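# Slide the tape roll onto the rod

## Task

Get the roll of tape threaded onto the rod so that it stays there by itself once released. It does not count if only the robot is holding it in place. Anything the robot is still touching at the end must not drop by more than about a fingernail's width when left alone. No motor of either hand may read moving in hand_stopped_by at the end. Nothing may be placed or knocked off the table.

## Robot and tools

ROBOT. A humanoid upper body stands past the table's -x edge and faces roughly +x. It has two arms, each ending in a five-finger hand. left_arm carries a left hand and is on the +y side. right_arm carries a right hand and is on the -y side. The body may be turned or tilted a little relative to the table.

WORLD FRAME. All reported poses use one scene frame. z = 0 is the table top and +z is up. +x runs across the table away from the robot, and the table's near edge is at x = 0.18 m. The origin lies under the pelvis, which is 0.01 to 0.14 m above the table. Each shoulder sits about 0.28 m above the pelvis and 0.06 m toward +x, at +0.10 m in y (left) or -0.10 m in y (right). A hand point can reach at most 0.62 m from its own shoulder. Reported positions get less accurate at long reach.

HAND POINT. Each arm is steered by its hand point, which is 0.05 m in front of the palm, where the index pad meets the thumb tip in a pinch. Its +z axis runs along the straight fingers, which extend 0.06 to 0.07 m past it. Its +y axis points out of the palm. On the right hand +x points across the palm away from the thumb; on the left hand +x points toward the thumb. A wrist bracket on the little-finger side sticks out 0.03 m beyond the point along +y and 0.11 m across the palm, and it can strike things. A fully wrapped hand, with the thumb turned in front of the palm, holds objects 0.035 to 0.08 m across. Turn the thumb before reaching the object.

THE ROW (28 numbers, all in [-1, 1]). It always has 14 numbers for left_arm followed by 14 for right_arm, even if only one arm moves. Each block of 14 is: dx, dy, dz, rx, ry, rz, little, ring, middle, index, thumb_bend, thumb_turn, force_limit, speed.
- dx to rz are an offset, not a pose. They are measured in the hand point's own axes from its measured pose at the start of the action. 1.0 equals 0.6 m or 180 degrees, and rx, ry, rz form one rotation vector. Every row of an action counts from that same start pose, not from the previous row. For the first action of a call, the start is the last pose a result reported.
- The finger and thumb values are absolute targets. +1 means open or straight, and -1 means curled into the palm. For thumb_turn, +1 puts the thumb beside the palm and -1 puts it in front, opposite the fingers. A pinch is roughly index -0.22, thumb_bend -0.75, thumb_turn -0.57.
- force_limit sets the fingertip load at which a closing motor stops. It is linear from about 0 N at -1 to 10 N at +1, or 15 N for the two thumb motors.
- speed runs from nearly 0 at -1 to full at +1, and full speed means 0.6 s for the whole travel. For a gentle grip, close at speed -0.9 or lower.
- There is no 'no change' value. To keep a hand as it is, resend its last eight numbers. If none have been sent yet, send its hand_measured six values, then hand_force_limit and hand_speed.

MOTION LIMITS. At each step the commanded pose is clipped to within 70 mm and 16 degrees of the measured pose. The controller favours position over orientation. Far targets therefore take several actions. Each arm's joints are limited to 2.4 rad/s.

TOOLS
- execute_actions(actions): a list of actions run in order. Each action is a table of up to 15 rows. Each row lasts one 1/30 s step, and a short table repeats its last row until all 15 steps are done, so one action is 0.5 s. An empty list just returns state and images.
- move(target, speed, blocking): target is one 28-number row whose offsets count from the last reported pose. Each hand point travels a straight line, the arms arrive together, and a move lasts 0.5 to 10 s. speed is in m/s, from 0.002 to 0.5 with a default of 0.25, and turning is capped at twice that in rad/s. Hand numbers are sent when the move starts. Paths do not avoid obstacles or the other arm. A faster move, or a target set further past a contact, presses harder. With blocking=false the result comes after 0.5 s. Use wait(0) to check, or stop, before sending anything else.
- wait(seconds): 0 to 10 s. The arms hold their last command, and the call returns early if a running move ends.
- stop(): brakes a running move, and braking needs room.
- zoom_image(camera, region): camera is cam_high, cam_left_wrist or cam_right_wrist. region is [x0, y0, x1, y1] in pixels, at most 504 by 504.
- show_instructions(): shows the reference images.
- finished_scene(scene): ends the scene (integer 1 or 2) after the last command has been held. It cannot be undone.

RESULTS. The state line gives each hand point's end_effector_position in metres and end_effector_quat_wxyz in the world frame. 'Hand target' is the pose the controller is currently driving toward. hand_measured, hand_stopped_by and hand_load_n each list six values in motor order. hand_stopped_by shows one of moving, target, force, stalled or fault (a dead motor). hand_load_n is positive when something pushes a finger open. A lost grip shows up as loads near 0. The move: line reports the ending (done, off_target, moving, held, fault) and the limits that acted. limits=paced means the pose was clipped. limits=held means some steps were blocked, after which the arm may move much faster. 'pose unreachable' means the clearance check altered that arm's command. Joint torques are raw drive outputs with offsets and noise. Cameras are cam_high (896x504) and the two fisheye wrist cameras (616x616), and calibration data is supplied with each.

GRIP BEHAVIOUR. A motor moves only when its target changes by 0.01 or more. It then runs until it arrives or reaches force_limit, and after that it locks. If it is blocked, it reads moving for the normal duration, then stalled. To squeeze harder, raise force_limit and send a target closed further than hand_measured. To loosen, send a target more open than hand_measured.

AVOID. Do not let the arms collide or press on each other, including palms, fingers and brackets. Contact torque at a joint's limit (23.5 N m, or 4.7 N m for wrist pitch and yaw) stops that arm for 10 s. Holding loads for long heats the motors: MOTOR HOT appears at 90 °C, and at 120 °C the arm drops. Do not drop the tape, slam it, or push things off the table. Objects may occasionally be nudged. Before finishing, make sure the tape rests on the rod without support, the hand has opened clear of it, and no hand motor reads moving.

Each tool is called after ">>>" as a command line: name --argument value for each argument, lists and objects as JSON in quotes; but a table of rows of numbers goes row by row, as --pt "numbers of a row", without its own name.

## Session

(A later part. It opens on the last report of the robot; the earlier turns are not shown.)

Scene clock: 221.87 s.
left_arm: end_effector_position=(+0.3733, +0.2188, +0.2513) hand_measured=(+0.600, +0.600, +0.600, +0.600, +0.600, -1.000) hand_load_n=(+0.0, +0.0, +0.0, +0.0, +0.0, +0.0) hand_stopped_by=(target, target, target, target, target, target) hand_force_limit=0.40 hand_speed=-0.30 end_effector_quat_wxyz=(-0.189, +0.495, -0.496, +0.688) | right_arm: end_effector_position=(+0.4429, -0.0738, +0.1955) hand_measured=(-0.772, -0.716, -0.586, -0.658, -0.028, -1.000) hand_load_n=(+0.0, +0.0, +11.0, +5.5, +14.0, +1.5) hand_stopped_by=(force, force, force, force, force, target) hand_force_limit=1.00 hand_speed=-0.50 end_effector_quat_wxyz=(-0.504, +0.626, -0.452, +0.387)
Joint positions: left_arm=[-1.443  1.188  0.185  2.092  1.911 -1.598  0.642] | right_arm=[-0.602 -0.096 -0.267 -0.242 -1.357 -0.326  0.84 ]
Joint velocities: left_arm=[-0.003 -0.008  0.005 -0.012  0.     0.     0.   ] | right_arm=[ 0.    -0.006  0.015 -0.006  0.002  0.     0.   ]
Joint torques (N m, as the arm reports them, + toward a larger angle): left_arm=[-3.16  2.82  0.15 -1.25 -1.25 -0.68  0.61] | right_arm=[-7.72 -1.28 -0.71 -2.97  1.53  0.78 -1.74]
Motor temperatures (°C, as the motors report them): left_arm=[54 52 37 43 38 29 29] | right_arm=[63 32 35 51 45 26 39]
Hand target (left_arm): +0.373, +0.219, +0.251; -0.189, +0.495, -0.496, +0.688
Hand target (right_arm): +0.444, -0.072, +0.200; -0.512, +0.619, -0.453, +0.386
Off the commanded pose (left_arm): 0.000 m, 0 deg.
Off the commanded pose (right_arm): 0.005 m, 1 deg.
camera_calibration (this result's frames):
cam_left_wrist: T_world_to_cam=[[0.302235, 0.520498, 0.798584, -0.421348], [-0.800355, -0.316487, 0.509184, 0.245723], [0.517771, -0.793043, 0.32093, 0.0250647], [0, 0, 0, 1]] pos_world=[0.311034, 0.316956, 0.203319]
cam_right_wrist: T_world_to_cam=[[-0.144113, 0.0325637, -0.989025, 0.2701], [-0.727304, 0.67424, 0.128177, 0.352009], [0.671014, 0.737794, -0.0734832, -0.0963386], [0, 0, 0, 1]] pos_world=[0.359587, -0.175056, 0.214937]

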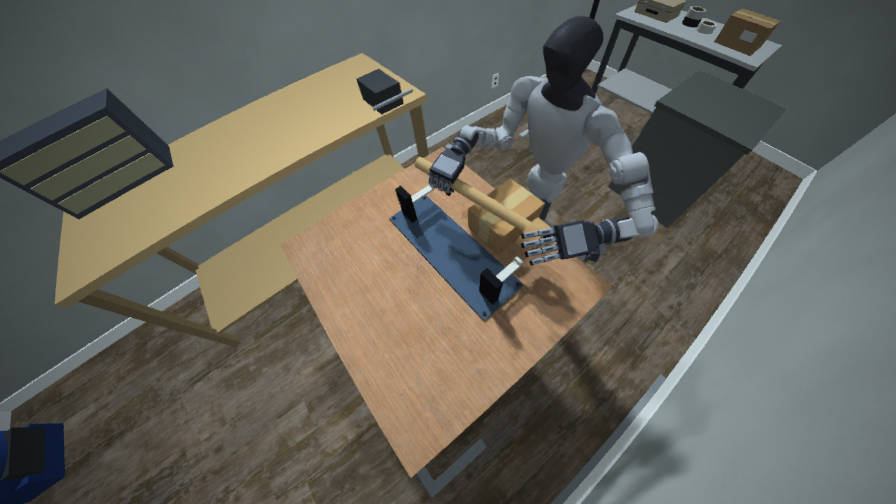

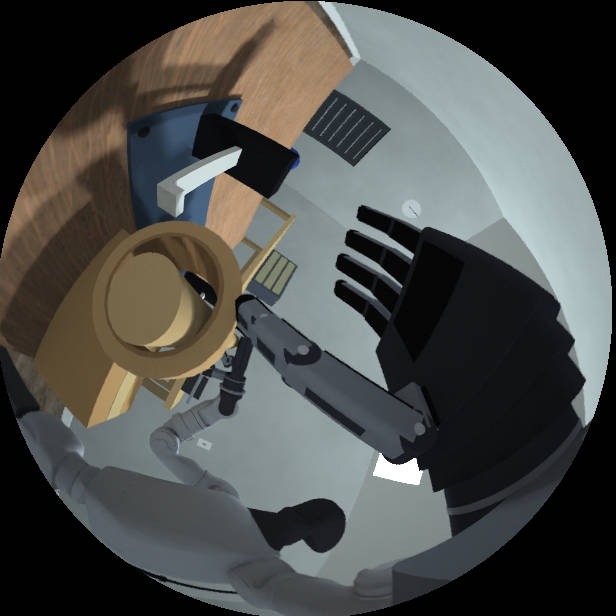

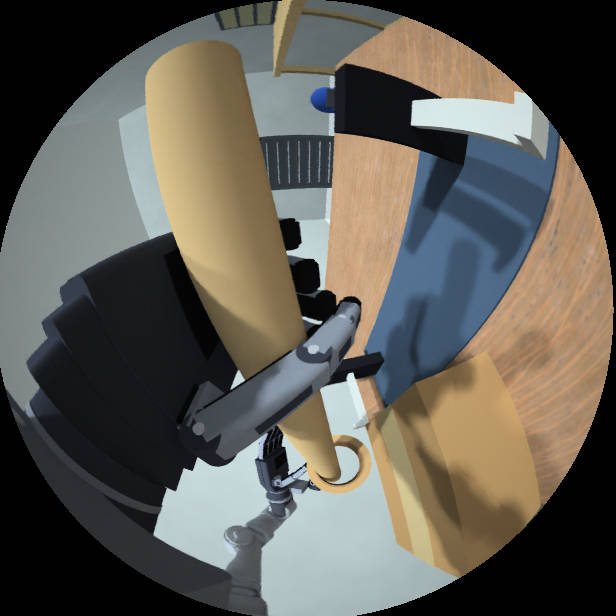

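>>> move --target '[-0.12,-0.08,0,0,0,0,0.6,0.6,0.6,0.6,0.6,-1,0.4,-0.3,0,0,0,0,0,0,-1,-1,-1,-1,-0.9,-1,1,-0.5]' --speed 0.08

>>> move --target '[0,0,0,0,0,0,0.6,0.6,0.6,0.6,0.6,-1,0.4,-0.3,0,-0.08,-0.016,0.074,-0.045,0.239,-1,-1,-1,-1,-0.9,-1,1,-0.5]' --speed 0.08

>>> zoom_image --camera "cam_high" --region '[350,60,690,320]'

Scene clock: 230.17 s.
left_arm: end_effector_position=(+0.4136, +0.2962, +0.2565) hand_measured=(+0.600, +0.600, +0.600, +0.600, +0.600, -1.000) hand_load_n=(+0.0, +0.0, +0.0, +0.0, +0.0, +0.0) hand_stopped_by=(target, target, target, target, target, target) hand_force_limit=0.40 hand_speed=-0.30 end_effector_quat_wxyz=(-0.265, +0.546, -0.463, +0.646) | right_arm: end_effector_position=(+0.4416, -0.0759, +0.1908) hand_measured=(-0.772, -0.716, -0.586, -0.658, -0.028, -1.000) hand_load_n=(+0.0, +0.0, +11.0, +5.5, +14.0, +1.5) hand_stopped_by=(force, force, force, force, force, target) hand_force_limit=1.00 hand_speed=-0.50 end_effector_quat_wxyz=(-0.496, +0.633, -0.451, +0.388)
Joint positions: left_arm=[-0.994  1.038  0.904  1.49   0.92  -1.22  -0.693] | right_arm=[-0.596 -0.098 -0.267 -0.24  -1.367 -0.335  0.845]
Joint velocities: left_arm=[ 0.077 -0.141  0.192 -0.265 -0.17   0.112 -0.314] | right_arm=[-0.002 -0.002 -0.002 -0.002  0.002  0.     0.   ]
Joint torques (N m, as the arm reports them, + toward a larger angle): left_arm=[-3.07  4.51  0.38 -1.93 -1.65 -0.47  0.53] | right_arm=[-7.54 -1.39 -0.37 -3.21  1.26  0.84 -1.66]
Motor temperatures (°C, as the motors report them): left_arm=[53 53 37 43 38 28 28] | right_arm=[63 32 35 51 45 26 40]
Hand target (left_arm): +0.414, +0.297, +0.257; -0.264, +0.547, -0.461, +0.647
Hand target (right_arm): +0.443, -0.074, +0.195; -0.504, +0.626, -0.452, +0.387
Off the commanded pose (left_arm): 0.003 m, 12 deg.
Off the commanded pose (right_arm): 0.005 m, 1 deg.
move: off_target (left_arm, right_arm)
camera_calibration (this result's frames):
cam_left_wrist: T_world_to_cam=[[0.215086, 0.531134, 0.819533, -0.450439], [-0.704862, -0.496404, 0.506707, 0.314324], [0.675949, -0.686644, 0.267607, -0.0193562], [0, 0, 0, 1]] pos_world=[0.331522, 0.381984, 0.215059]
cam_right_wrist: T_world_to_cam=[[-0.15502, 0.0146688, -0.987802, 0.268537], [-0.725779, 0.67667, 0.123948, 0.353329], [0.670234, 0.73614, -0.0942513, -0.0901421], [0, 0, 0, 1]] pos_world=[0.358484, -0.176669, 0.212971]

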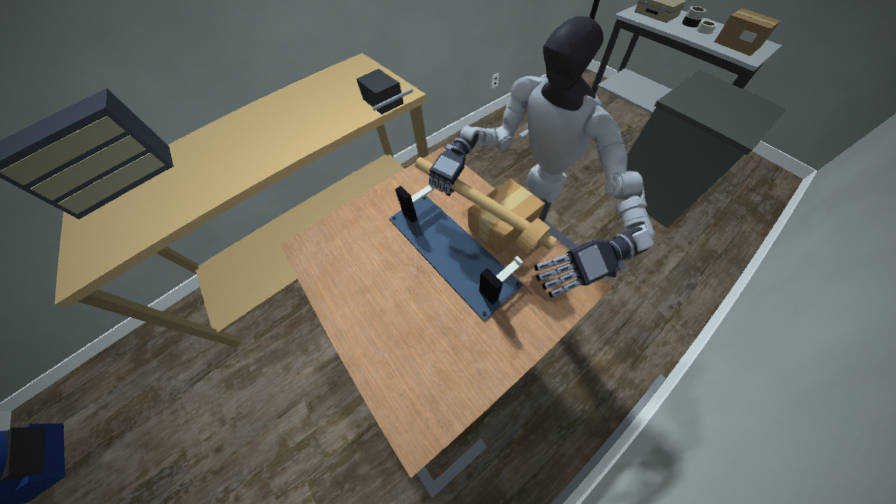

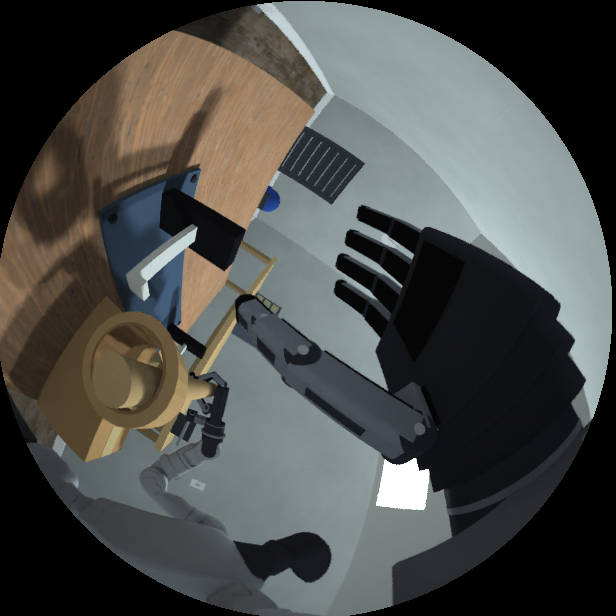

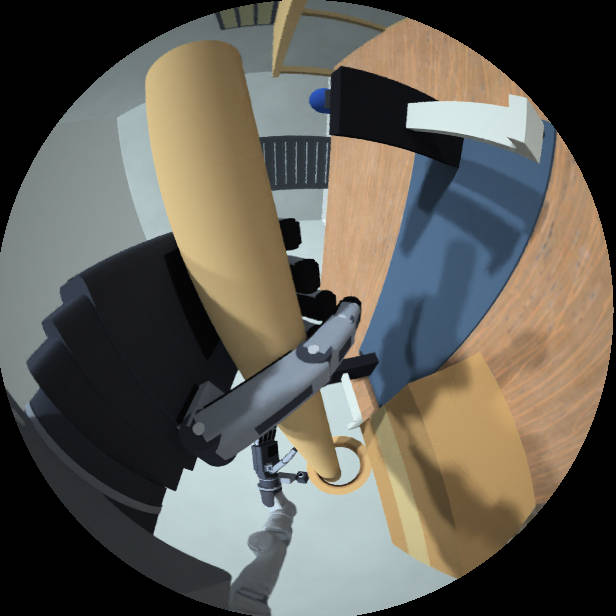

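Scene clock: 235.43 s.
left_arm: end_effector_position=(+0.4138, +0.2961, +0.2565) hand_measured=(+0.600, +0.600, +0.600, +0.600, +0.600, -1.000) hand_load_n=(+0.0, +0.0, +0.0, +0.0, +0.0, +0.0) hand_stopped_by=(target, target, target, target, target, target) hand_force_limit=0.40 hand_speed=-0.30 end_effector_quat_wxyz=(-0.264, +0.546, -0.462, +0.647) | right_arm: end_effector_position=(+0.4400, -0.0732, +0.2313) hand_measured=(-0.772, -0.716, -0.586, -0.658, -0.028, -1.000) hand_load_n=(+0.0, +0.0, +11.0, +4.0, +14.5, +1.0) hand_stopped_by=(force, force, force, force, force, target) hand_force_limit=1.00 hand_speed=-0.50 end_effector_quat_wxyz=(+0.691, -0.404, +0.571, -0.182)
Joint positions: left_arm=[-0.991  1.032  0.911  1.481  0.915 -1.216 -0.703] | right_arm=[-0.585  0.018 -0.557 -0.081 -0.797 -0.277  0.785]
Joint velocities: left_arm=[-0.003 -0.005  0.002  0.006 -0.002  0.     0.   ] | right_arm=[ 0.011  0.006  0.003 -0.002  0.015  0.011  0.   ]
Joint torques (N m, as the arm reports them, + toward a larger angle): left_arm=[-3.17  4.75  0.16 -1.77 -1.25 -0.67  0.63] | right_arm=[-7.14 -1.55  0.93 -2.51  1.92 -0.37 -1.65]
Motor temperatures (°C, as the motors report them): left_arm=[52 55 37 43 38 28 28] | right_arm=[63 32 35 51 45 26 40]
Hand target (left_arm): +0.414, +0.296, +0.256; -0.265, +0.546, -0.463, +0.646
Hand target (right_arm): +0.440, -0.071, +0.236; +0.698, -0.396, +0.570, -0.178
Off the commanded pose (left_arm): 0.000 m, 0 deg.
Off the commanded pose (right_arm): 0.009 m, 2 deg.
joint sent to its limit (right arm) — the command would take joint 2 (shoulder roll) past its upper limit, so that joint was sent only as far as its limit.
move: off_target (right_arm)
camera_calibration (this result's frames):
cam_left_wrist: T_world_to_cam=[[0.214829, 0.533129, 0.818304, -0.450589], [-0.70486, -0.495332, 0.507758, 0.313807], [0.676033, -0.685871, 0.26937, -0.0202542], [0, 0, 0, 1]] pos_world=[0.331682, 0.381769, 0.214837]
cam_right_wrist: T_world_to_cam=[[-0.177437, 0.697343, -0.694427, 0.300266], [-0.714157, 0.39426, 0.578393, 0.214384], [0.677123, 0.598558, 0.428056, -0.221105], [0, 0, 0, 1]] pos_world=[0.356097, -0.161568, 0.17916]

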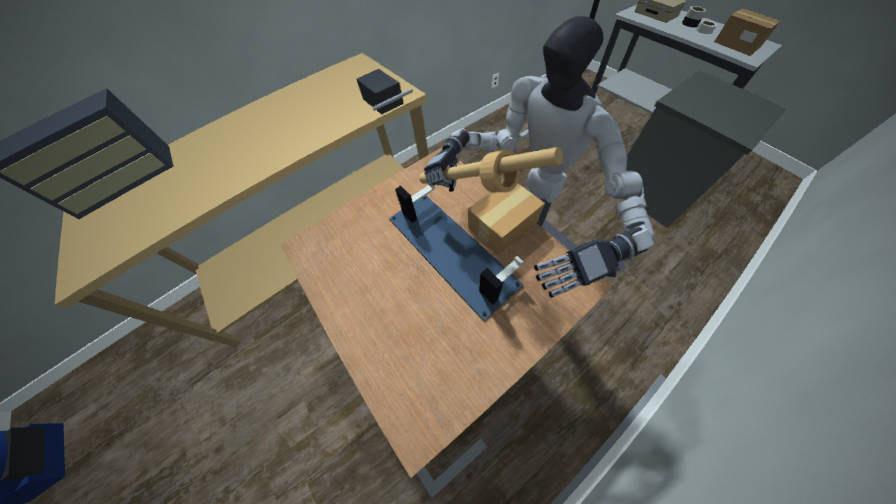

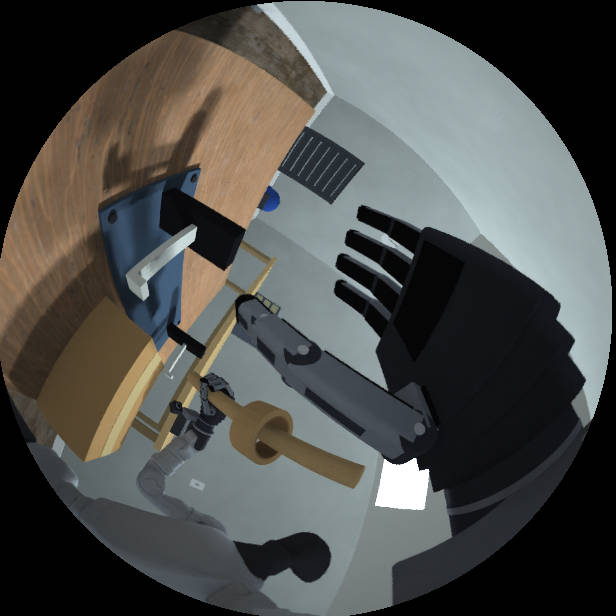

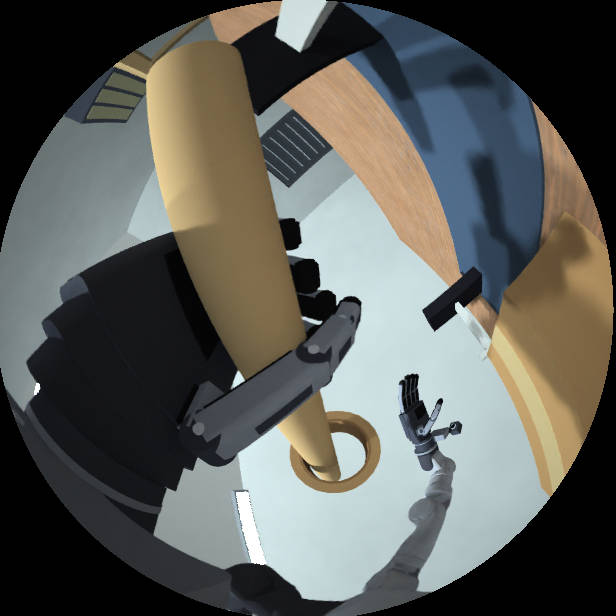

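Region (350, 60, 690, 320) of cam_high's 896x504 image, scaled by 1.482, with more detail than that image has; it fills the top 385 rows of this view, and the rest is white.

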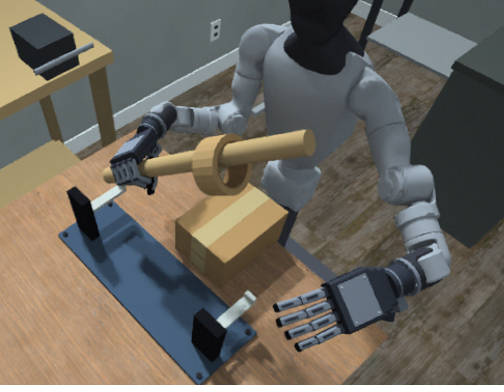

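>>> execute_actions --actions '[]'

Scene clock: 244.77 s.
left_arm: end_effector_position=(+0.4138, +0.2961, +0.2565) hand_measured=(+0.600, +0.600, +0.600, +0.600, +0.600, -1.000) hand_load_n=(+0.0, +0.0, +0.0, +0.0, +0.0, +0.0) hand_stopped_by=(target, target, target, target, target, target) hand_force_limit=0.40 hand_speed=-0.30 end_effector_quat_wxyz=(-0.264, +0.546, -0.462, +0.647) | right_arm: end_effector_position=(+0.4399, -0.0739, +0.2286) hand_measured=(-0.772, -0.716, -0.586, -0.658, -0.028, -1.000) hand_load_n=(+0.5, +0.0, +11.0, +3.5, +14.0, +1.0) hand_stopped_by=(force, force, force, force, force, target) hand_force_limit=1.00 hand_speed=-0.50 end_effector_quat_wxyz=(+0.689, -0.400, +0.577, -0.178)
Joint positions: left_arm=[-0.991  1.032  0.911  1.481  0.915 -1.216 -0.703] | right_arm=[-0.58   0.021 -0.558 -0.077 -0.792 -0.269  0.783]
Joint velocities: left_arm=[ 0.003  0.005  0.015 -0.008  0.002  0.     0.   ] | right_arm=[-0.005  0.002  0.009 -0.008  0.002  0.     0.   ]
Joint torques (N m, as the arm reports them, + toward a larger angle): left_arm=[-3.18  4.74  0.17 -1.76 -1.25 -0.67  0.63] | right_arm=[-7.78 -1.86  0.56 -2.81  1.8  -0.88 -1.42]
Motor temperatures (°C, as the motors report them): left_arm=[52 57 37 43 38 27 28] | right_arm=[63 32 35 51 45 27 40]
Hand target (left_arm): +0.414, +0.296, +0.256; -0.265, +0.546, -0.463, +0.646
Hand target (right_arm): +0.440, -0.071, +0.236; +0.698, -0.396, +0.570, -0.178
Off the commanded pose (left_arm): 0.000 m, 0 deg.
Off the commanded pose (right_arm): 0.011 m, 2 deg.
camera_calibration (this result's frames):
cam_left_wrist: T_world_to_cam=[[0.214829, 0.533129, 0.818304, -0.450589], [-0.70486, -0.495332, 0.507758, 0.313807], [0.676033, -0.685871, 0.26937, -0.0202541], [0, 0, 0, 1]] pos_world=[0.331682, 0.381769, 0.214837]
cam_right_wrist: T_world_to_cam=[[-0.182277, 0.706993, -0.683327, 0.299141], [-0.705446, 0.390078, 0.591764, 0.209044], [0.684924, 0.589916, 0.427643, -0.223418], [0, 0, 0, 1]] pos_world=[0.35502, -0.161236, 0.17625]

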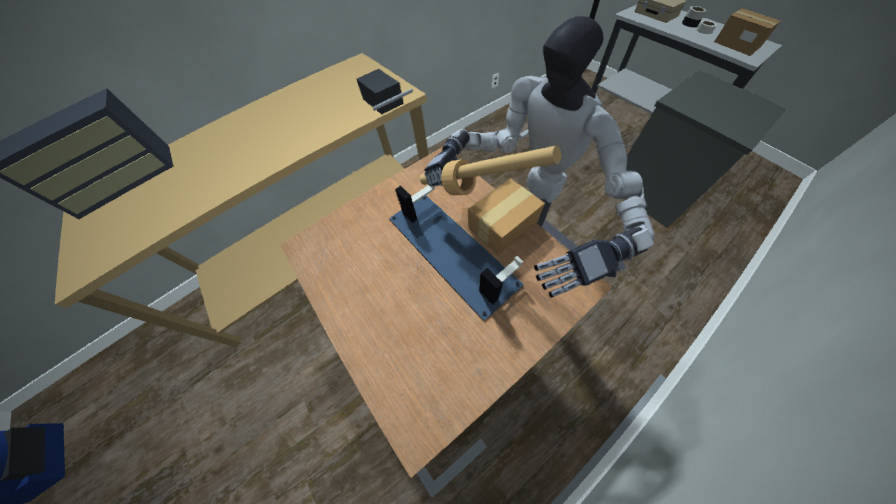

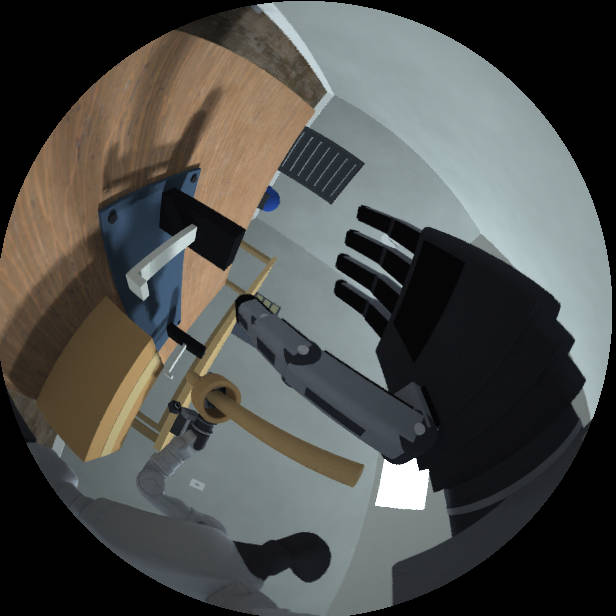

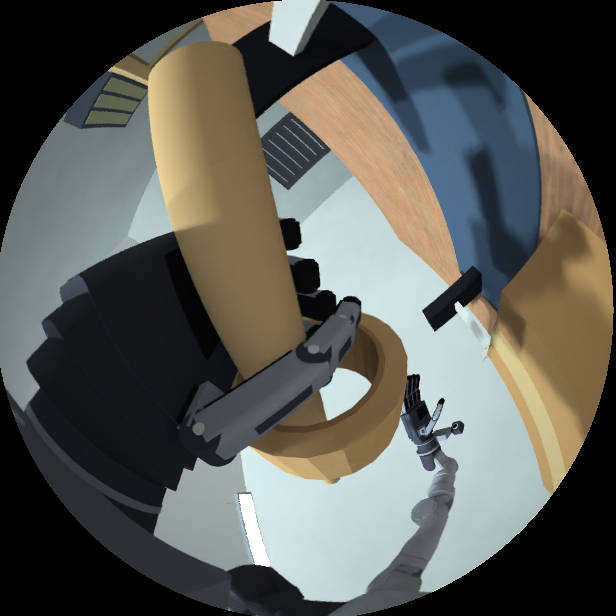

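>>> move --target '[0,0,0,0,0,0,0.6,0.6,0.6,0.6,0.6,-1,0.4,-0.3,0.013,-0.011,0.047,0.02,0.14,-0.21,-1,-1,-1,-1,-0.9,-1,1,-0.5]' --speed 0.12

Scene clock: 254.07 s.
left_arm: end_effector_position=(+0.4138, +0.2961, +0.2565) hand_measured=(+0.600, +0.600, +0.600, +0.600, +0.600, -1.000) hand_load_n=(+0.0, +0.0, +0.0, +0.0, +0.0, +0.0) hand_stopped_by=(target, target, target, target, target, target) hand_force_limit=0.40 hand_speed=-0.30 end_effector_quat_wxyz=(-0.264, +0.546, -0.462, +0.647) | right_arm: end_effector_position=(+0.4674, -0.0756, +0.2252) hand_measured=(-0.772, -0.716, -0.586, -0.658, -0.028, -1.000) hand_load_n=(+0.5, +0.0, +11.0, +4.0, +14.0, +1.0) hand_stopped_by=(force, force, force, force, force, target) hand_force_limit=1.00 hand_speed=-0.50 end_effector_quat_wxyz=(+0.467, -0.489, +0.555, -0.484)
Joint positions: left_arm=[-0.991  1.032  0.911  1.481  0.915 -1.216 -0.703] | right_arm=[-0.659  0.021  0.08  -0.25  -1.746  0.342  0.787]
Joint velocities: left_arm=[-0.009  0.005  0.     0.003  0.018  0.     0.   ] | right_arm=[-0.014 -0.002 -0.006  0.     0.008  0.004  0.   ]
Joint torques (N m, as the arm reports them, + toward a larger angle): left_arm=[-3.17  4.66  0.22 -1.75 -1.3  -0.61  0.62] | right_arm=[-8.76 -1.17  0.38 -3.18  0.22  0.64 -1.65]
Motor temperatures (°C, as the motors report them): left_arm=[51 58 37 43 38 27 28] | right_arm=[64 32 35 52 45 27 40]
Hand target (left_arm): +0.414, +0.296, +0.256; -0.264, +0.546, -0.462, +0.647
Hand target (right_arm): +0.469, -0.074, +0.232; +0.472, -0.484, +0.551, -0.488
Off the commanded pose (left_arm): 0.000 m, 0 deg.
Off the commanded pose (right_arm): 0.005 m, 1 deg.
joint sent to its limit (right arm) — the command would take joint 2 (shoulder roll) past its upper limit, so that joint was sent only as far as its limit.
move: off_target (right_arm)
camera_calibration (this result's frames):
cam_left_wrist: T_world_to_cam=[[0.214829, 0.533129, 0.818304, -0.450589], [-0.70486, -0.495332, 0.507758, 0.313807], [0.676033, -0.685871, 0.26937, -0.0202542], [0, 0, 0, 1]] pos_world=[0.331682, 0.381769, 0.214837]
cam_right_wrist: T_world_to_cam=[[-0.0191081, 0.148754, -0.98869, 0.253378], [-0.43765, 0.887855, 0.142042, 0.244857], [0.898942, 0.435415, 0.0481373, -0.266031], [0, 0, 0, 1]] pos_world=[0.35115, -0.139254, 0.228538]

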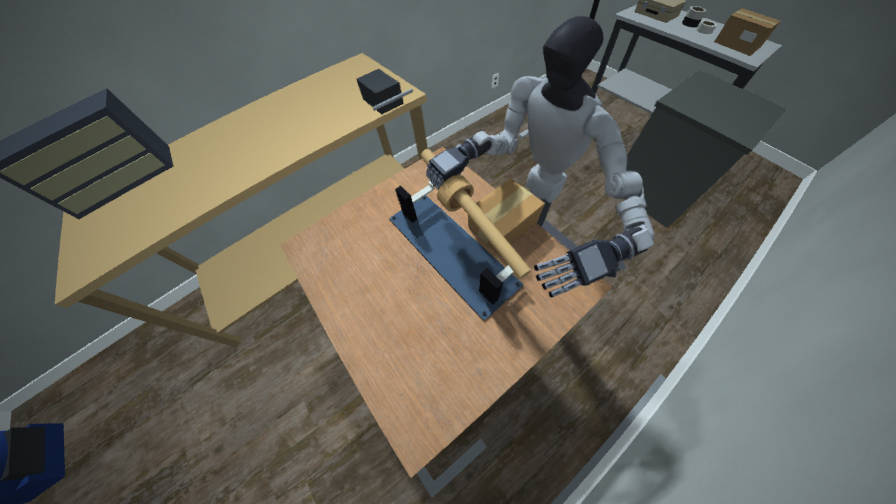

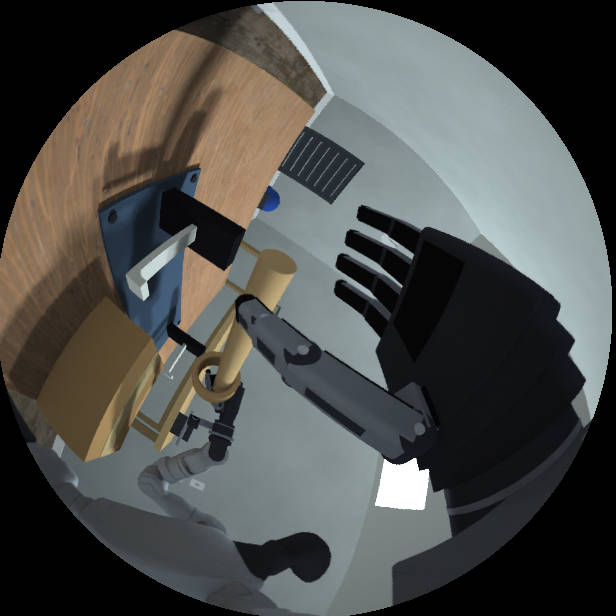

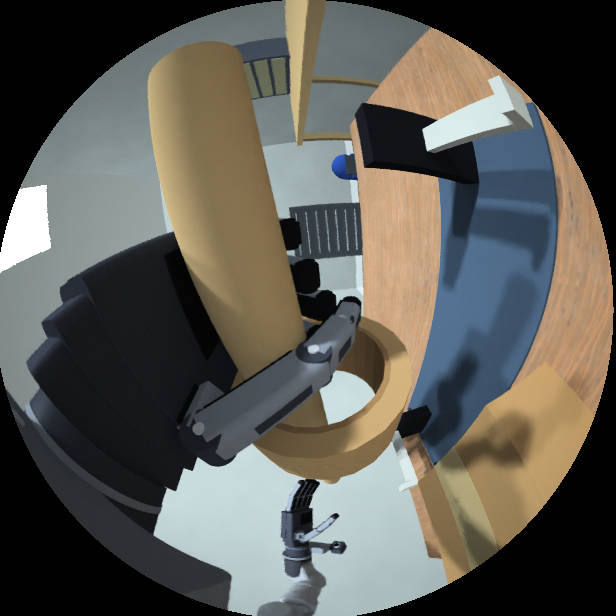

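>>> move --target '[0,0,0,0,0,0,0.6,0.6,0.6,0.6,0.6,-1,0.4,-0.3,0.058,0.12,0.028,0,0,0,-1,-1,-1,-1,-0.9,-1,1,-0.5]' --speed 0.08

Scene clock: 259.33 s.
left_arm: end_effector_position=(+0.4138, +0.2961, +0.2565) hand_measured=(+0.600, +0.600, +0.600, +0.600, +0.600, -1.000) hand_load_n=(+0.0, +0.0, +0.0, +0.0, +0.0, +0.0) hand_stopped_by=(target, target, target, target, target, target) hand_force_limit=0.40 hand_speed=-0.30 end_effector_quat_wxyz=(-0.264, +0.546, -0.462, +0.647) | right_arm: end_effector_position=(+0.4736, -0.1129, +0.1438) hand_measured=(-0.772, -0.716, -0.586, -0.658, -0.028, -1.000) hand_load_n=(+0.5, +0.0, +11.0, +4.0, +14.0, +1.0) hand_stopped_by=(force, force, force, force, force, target) hand_force_limit=1.00 hand_speed=-0.50 end_effector_quat_wxyz=(+0.454, -0.496, +0.559, -0.485)
Joint positions: left_arm=[-0.991  1.032  0.911  1.481  0.915 -1.216 -0.703] | right_arm=[-0.499 -0.047 -0.008 -0.016 -1.565  0.252  0.398]
Joint velocities: left_arm=[-0.005  0.    -0.006  0.     0.002  0.     0.   ] | right_arm=[ 0.    -0.008 -0.002 -0.003  0.009 -0.003  0.   ]
Joint torques (N m, as the arm reports them, + toward a larger angle): left_arm=[-3.18  4.66  0.23 -1.74 -1.31 -0.61  0.61] | right_arm=[-8.09 -1.5  -0.35 -3.63  0.44  0.21 -1.93]
Motor temperatures (°C, as the motors report them): left_arm=[51 58 37 43 38 27 28] | right_arm=[65 32 35 52 45 26 40]
Hand target (left_arm): +0.414, +0.296, +0.256; -0.264, +0.546, -0.462, +0.647
Hand target (right_arm): +0.477, -0.112, +0.152; +0.463, -0.490, +0.553, -0.489
Off the commanded pose (left_arm): 0.000 m, 0 deg.
Off the commanded pose (right_arm): 0.008 m, 2 deg.
move: off_target (right_arm)
camera_calibration (this result's frames):
cam_left_wrist: T_world_to_cam=[[0.214829, 0.533129, 0.818304, -0.450589], [-0.70486, -0.495332, 0.507758, 0.313807], [0.676033, -0.685871, 0.26937, -0.0202542], [0, 0, 0, 1]] pos_world=[0.331682, 0.381769, 0.214837]
cam_right_wrist: T_world_to_cam=[[-0.0401539, 0.132028, -0.990432, 0.186869], [-0.426432, 0.894163, 0.136483, 0.288445], [0.903628, 0.427832, 0.0203968, -0.250537], [0, 0, 0, 1]] pos_world=[0.356897, -0.175401, 0.150823]

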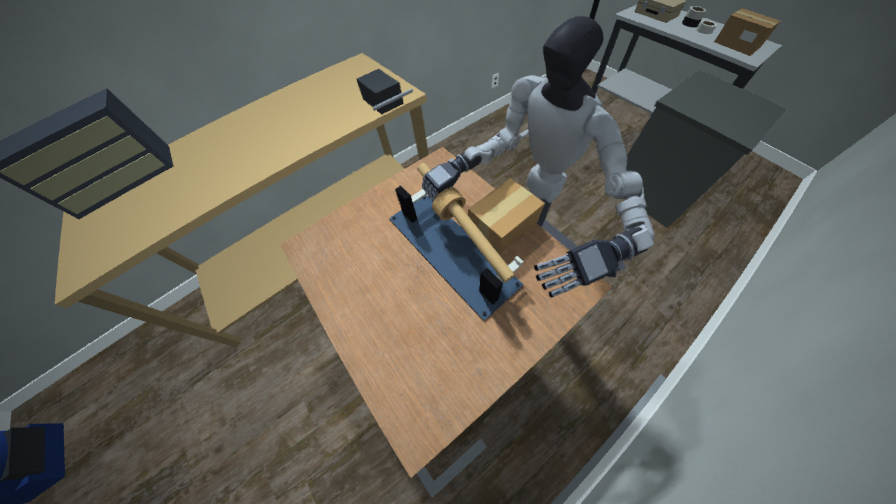

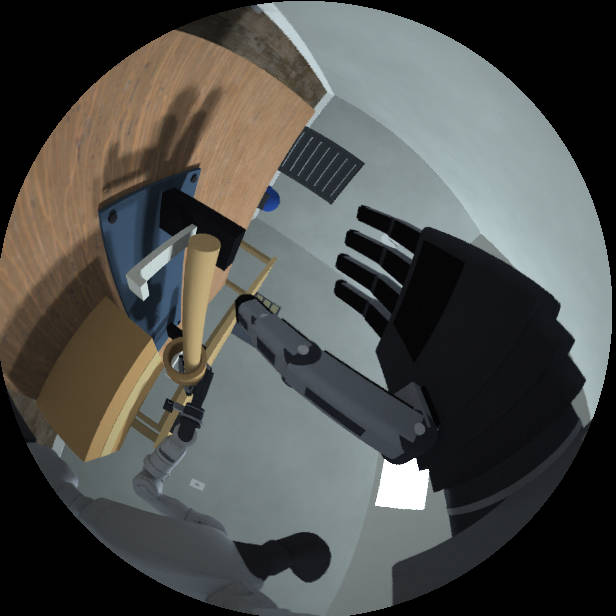

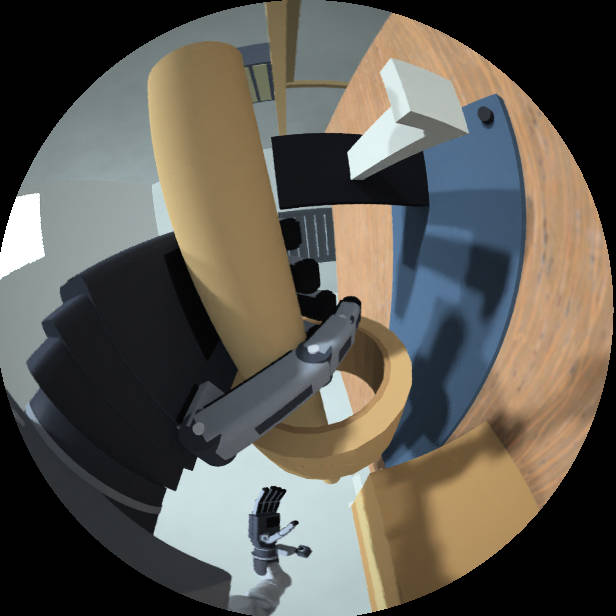

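>>> move --target '[0,0,0,0,0,0,0.6,0.6,0.6,0.6,0.6,-1,0.4,-0.3,-0.03,0.055,0,0,0,0,-1,-1,-1,-1,-0.9,-1,1,-0.5]' --speed 0.04

Scene clock: 263.70 s.
left_arm: end_effector_position=(+0.4138, +0.2961, +0.2565) hand_measured=(+0.600, +0.600, +0.600, +0.600, +0.600, -1.000) hand_load_n=(+0.0, +0.0, +0.0, +0.0, +0.0, +0.0) hand_stopped_by=(target, target, target, target, target, target) hand_force_limit=0.40 hand_speed=-0.30 end_effector_quat_wxyz=(-0.264, +0.546, -0.462, +0.647) | right_arm: end_effector_position=(+0.4716, -0.0959, +0.1115) hand_measured=(-0.772, -0.716, -0.586, -0.658, -0.028, -1.000) hand_load_n=(+2.0, +0.0, +11.0, +0.0, +13.5, +1.0) hand_stopped_by=(force, force, force, force, force, target) hand_force_limit=1.00 hand_speed=-0.50 end_effector_quat_wxyz=(+0.455, -0.493, +0.563, -0.483)
Joint positions: left_arm=[-0.991  1.032  0.911  1.481  0.915 -1.216 -0.703] | right_arm=[-0.48   0.022  0.027  0.128 -1.576  0.295  0.23 ]
Joint velocities: left_arm=[-0.003  0.     0.008  0.005 -0.012  0.     0.   ] | right_arm=[-0.009 -0.005  0.026 -0.002  0.     0.01  -0.002]
Joint torques (N m, as the arm reports them, + toward a larger angle): left_arm=[-3.19  4.65  0.24 -1.76 -1.31 -0.61  0.61] | right_arm=[-6.94 -1.2   0.87 -2.78 -0.08  0.16 -1.58]
Motor temperatures (°C, as the motors report them): left_arm=[51 59 37 43 38 27 28] | right_arm=[65 32 35 53 45 26 41]
Hand target (left_arm): +0.414, +0.296, +0.256; -0.264, +0.546, -0.462, +0.647
Hand target (right_arm): +0.471, -0.095, +0.111; +0.453, -0.497, +0.559, -0.486
Off the commanded pose (left_arm): 0.000 m, 0 deg.
Off the commanded pose (right_arm): 0.002 m, 1 deg.
move: done
camera_calibration (this result's frames):
cam_left_wrist: T_world_to_cam=[[0.214829, 0.533129, 0.818304, -0.450589], [-0.70486, -0.495332, 0.507758, 0.313807], [0.676033, -0.685871, 0.26937, -0.0202542], [0, 0, 0, 1]] pos_world=[0.331682, 0.381769, 0.214837]
cam_right_wrist: T_world_to_cam=[[-0.0417026, 0.143203, -0.988814, 0.154166], [-0.420481, 0.89525, 0.147386, 0.272829], [0.906342, 0.421924, 0.0228797, -0.257485], [0, 0, 0, 1]] pos_world=[0.354518, -0.157688, 0.118121]

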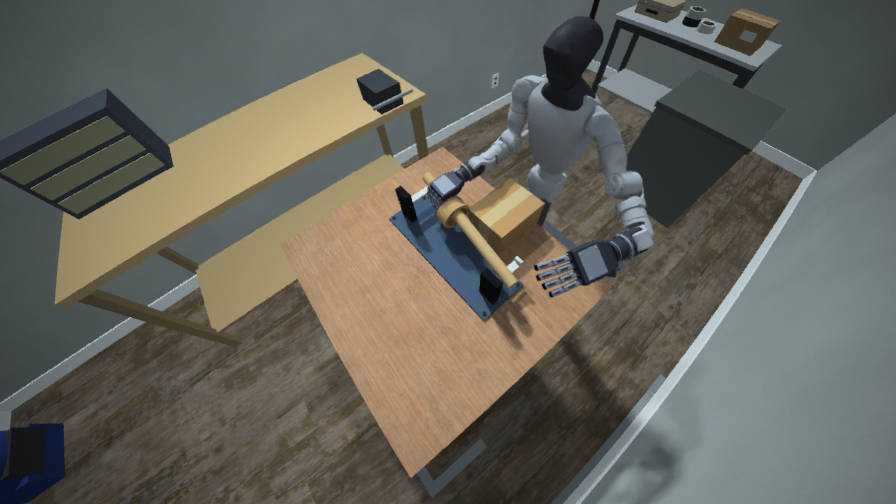

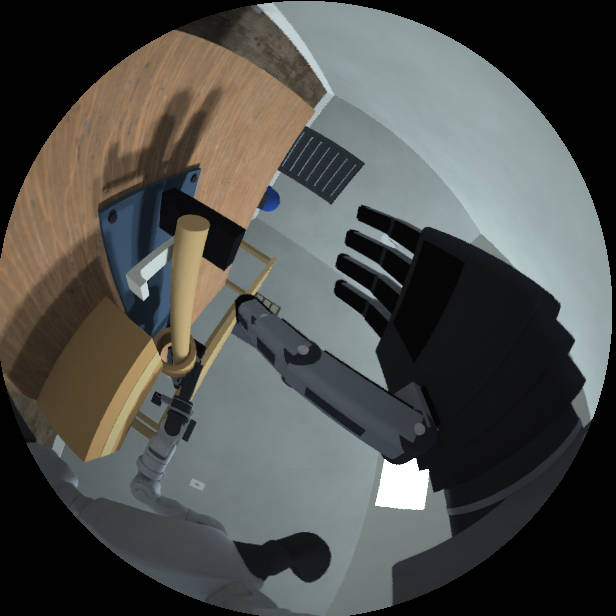

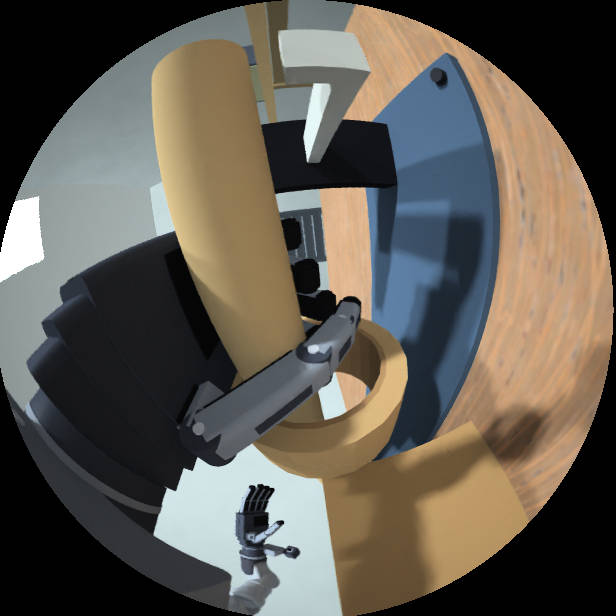

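Appears seated. Release.

>>> execute_actions --actions '[[[0,0,0,0,0,0,0.6,0.6,0.6,0.6,0.6,-1,0.4,-0.3,0,0,0,0,0,0,1,1,1,1,1,-1,0.4,0]],[[0,0,0,0,0,0,0.6,0.6,0.6,0.6,0.6,-1,0.4,-0.3,0,0,0,0,0,0,1,1,1,1,1,-1,0.4,0]],[[0,0,0,0,0,0,0.6,0.6,0.6,0.6,0.6,-1,0.4,-0.3,0,0,0,0,0,0,1,1,1,1,1,-1,0.4,0]]]'

>>> move --target '[0,0,0,0,0,0,0.6,0.6,0.6,0.6,0.6,-1,0.4,-0.3,0,-0.25,0,0,0,0,1,1,1,1,1,-1,0.4,0]' --speed 0.1

Scene clock: 269.33 s.
left_arm: end_effector_position=(+0.4138, +0.2961, +0.2565) hand_measured=(+0.600, +0.600, +0.600, +0.600, +0.600, -1.000) hand_load_n=(+0.0, +0.0, +0.0, +0.0, +0.0, +0.0) hand_stopped_by=(target, target, target, target, target, target) hand_force_limit=0.40 hand_speed=-0.30 end_effector_quat_wxyz=(-0.264, +0.546, -0.462, +0.647) | right_arm: end_effector_position=(+0.4727, -0.0951, +0.1143) hand_measured=(+1.000, +1.000, +1.000, +1.000, +1.000, -1.000) hand_load_n=(+0.0, +0.0, +0.0, +0.0, +0.0, +0.0) hand_stopped_by=(target, target, target, target, target, target) hand_force_limit=0.40 hand_speed=0.00 end_effector_quat_wxyz=(+0.458, -0.489, +0.563, -0.483)
Joint positions: left_arm=[-0.991  1.032  0.911  1.481  0.915 -1.216 -0.703] | right_arm=[-0.483  0.022  0.027  0.125 -1.571  0.296  0.228]
Joint velocities: left_arm=[-0.002 -0.002  0.003  0.002 -0.003  0.     0.   ] | right_arm=[ 0.02  -0.003  0.003  0.005 -0.002  0.     0.   ]
Joint torques (N m, as the arm reports them, + toward a larger angle): left_arm=[-3.21  4.66  0.23 -1.76 -1.3  -0.61  0.61] | right_arm=[-5.4  -1.14  0.65 -2.5   0.25  0.23 -0.9 ]
Motor temperatures (°C, as the motors report them): left_arm=[51 59 37 43 38 27 28] | right_arm=[64 32 35 52 45 26 40]
Hand target (left_arm): +0.414, +0.296, +0.256; -0.264, +0.546, -0.462, +0.647
Hand target (right_arm): +0.473, -0.095, +0.114; +0.458, -0.489, +0.563, -0.483
Off the commanded pose (left_arm): 0.000 m, 0 deg.
Off the commanded pose (right_arm): 0.000 m, 0 deg.
camera_calibration (this result's frames):
cam_left_wrist: T_world_to_cam=[[0.214829, 0.533129, 0.818304, -0.450589], [-0.70486, -0.495332, 0.507758, 0.313807], [0.676033, -0.685871, 0.26937, -0.0202543], [0, 0, 0, 1]] pos_world=[0.331682, 0.381769, 0.214837]
cam_right_wrist: T_world_to_cam=[[-0.0341828, 0.15005, -0.988087, 0.15393], [-0.421337, 0.894348, 0.150391, 0.272177], [0.90626, 0.421459, 0.0326503, -0.260022], [0, 0, 0, 1]] pos_world=[0.355587, -0.15693, 0.119653]

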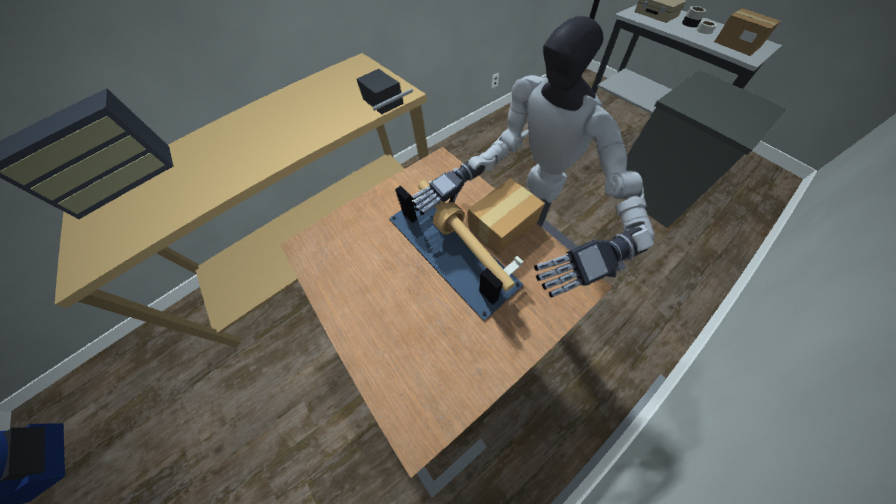

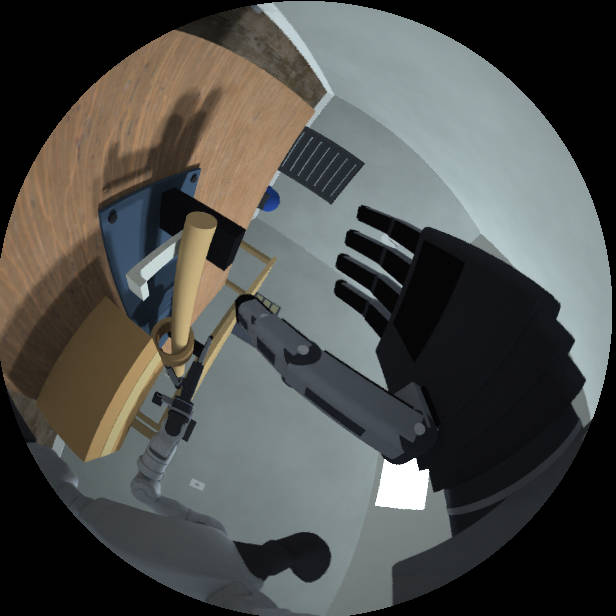

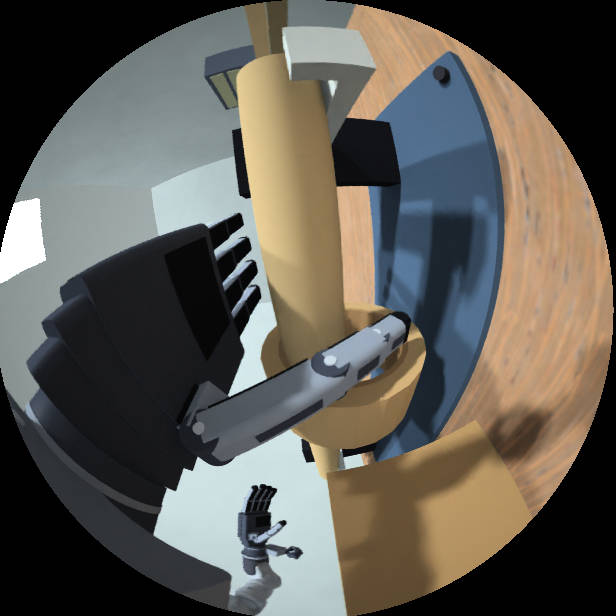

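Scene clock: 271.20 s.
left_arm: end_effector_position=(+0.4138, +0.2961, +0.2565) hand_measured=(+0.600, +0.600, +0.600, +0.600, +0.600, -1.000) hand_load_n=(+0.0, +0.0, +0.0, +0.0, +0.0, +0.0) hand_stopped_by=(target, target, target, target, target, target) hand_force_limit=0.40 hand_speed=-0.30 end_effector_quat_wxyz=(-0.264, +0.546, -0.462, +0.647) | right_arm: end_effector_position=(+0.4867, -0.0933, +0.2643) hand_measured=(+1.000, +1.000, +1.000, +1.000, +1.000, -1.000) hand_load_n=(+0.0, +0.0, +0.0, +0.0, +0.0, +0.0) hand_stopped_by=(target, target, target, target, target, target) hand_force_limit=0.40 hand_speed=0.00 end_effector_quat_wxyz=(+0.470, -0.490, +0.562, -0.473)
Joint positions: left_arm=[-0.991  1.032  0.911  1.481  0.915 -1.216 -0.703] | right_arm=[-0.849 -0.097 -0.018 -0.196 -1.636  0.312  0.927]
Joint velocities: left_arm=[-0.006 -0.012  0.014 -0.008  0.012  0.     0.   ] | right_arm=[ 0.009 -0.002  0.     0.002  0.     0.     0.   ]
Joint torques (N m, as the arm reports them, + toward a larger angle): left_arm=[-3.17  4.67  0.23 -1.77 -1.3  -0.61  0.62] | right_arm=[-6.67 -2.    0.22 -1.96  0.31  0.24 -0.87]
Motor temperatures (°C, as the motors report them): left_arm=[51 59 37 43 38 27 28] | right_arm=[64 32 35 52 45 26 40]
Hand target (left_arm): +0.414, +0.296, +0.256; -0.264, +0.546, -0.462, +0.647
Hand target (right_arm): +0.487, -0.096, +0.263; +0.467, -0.489, +0.563, -0.474
Off the commanded pose (left_arm): 0.000 m, 0 deg.
Off the commanded pose (right_arm): 0.010 m, 2 deg.
move: off_target (right_arm)
camera_calibration (this result's frames):
cam_left_wrist: T_world_to_cam=[[0.214829, 0.533129, 0.818304, -0.450589], [-0.70486, -0.495332, 0.507758, 0.313807], [0.676033, -0.685871, 0.26937, -0.0202542], [0, 0, 0, 1]] pos_world=[0.331682, 0.381769, 0.214837]
cam_right_wrist: T_world_to_cam=[[-0.0330055, 0.168968, -0.985069, 0.302688], [-0.441799, 0.881617, 0.166026, 0.258533], [0.896507, 0.440682, 0.0455518, -0.275241], [0, 0, 0, 1]] pos_world=[0.370966, -0.157778, 0.267783]

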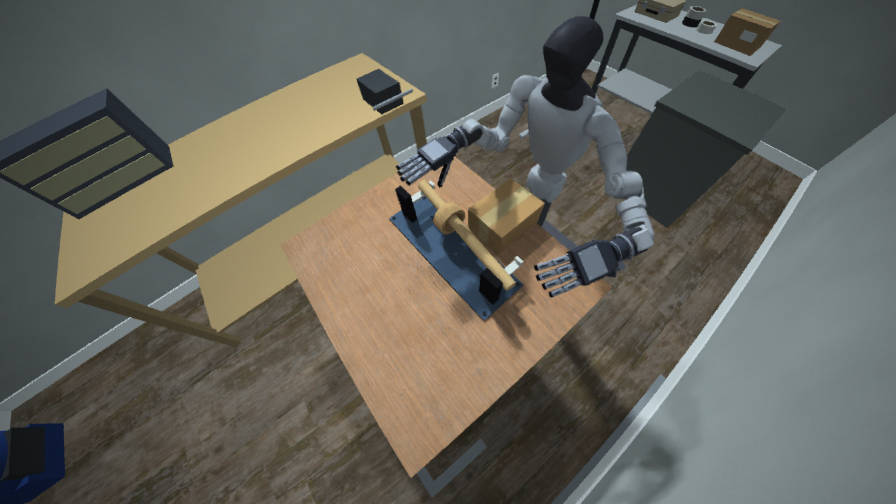

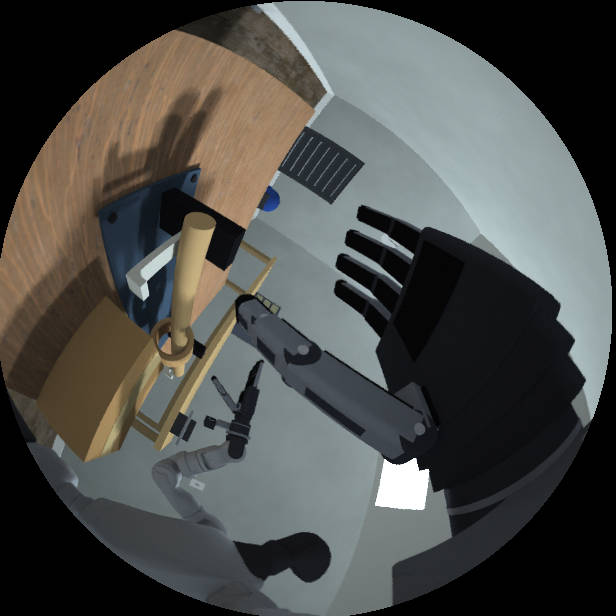

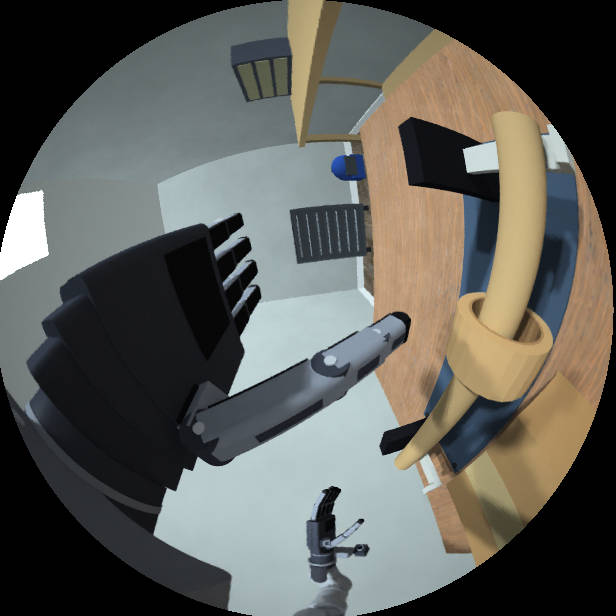

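>>> finished_scene --scene 2

The scene is finished: the task was done.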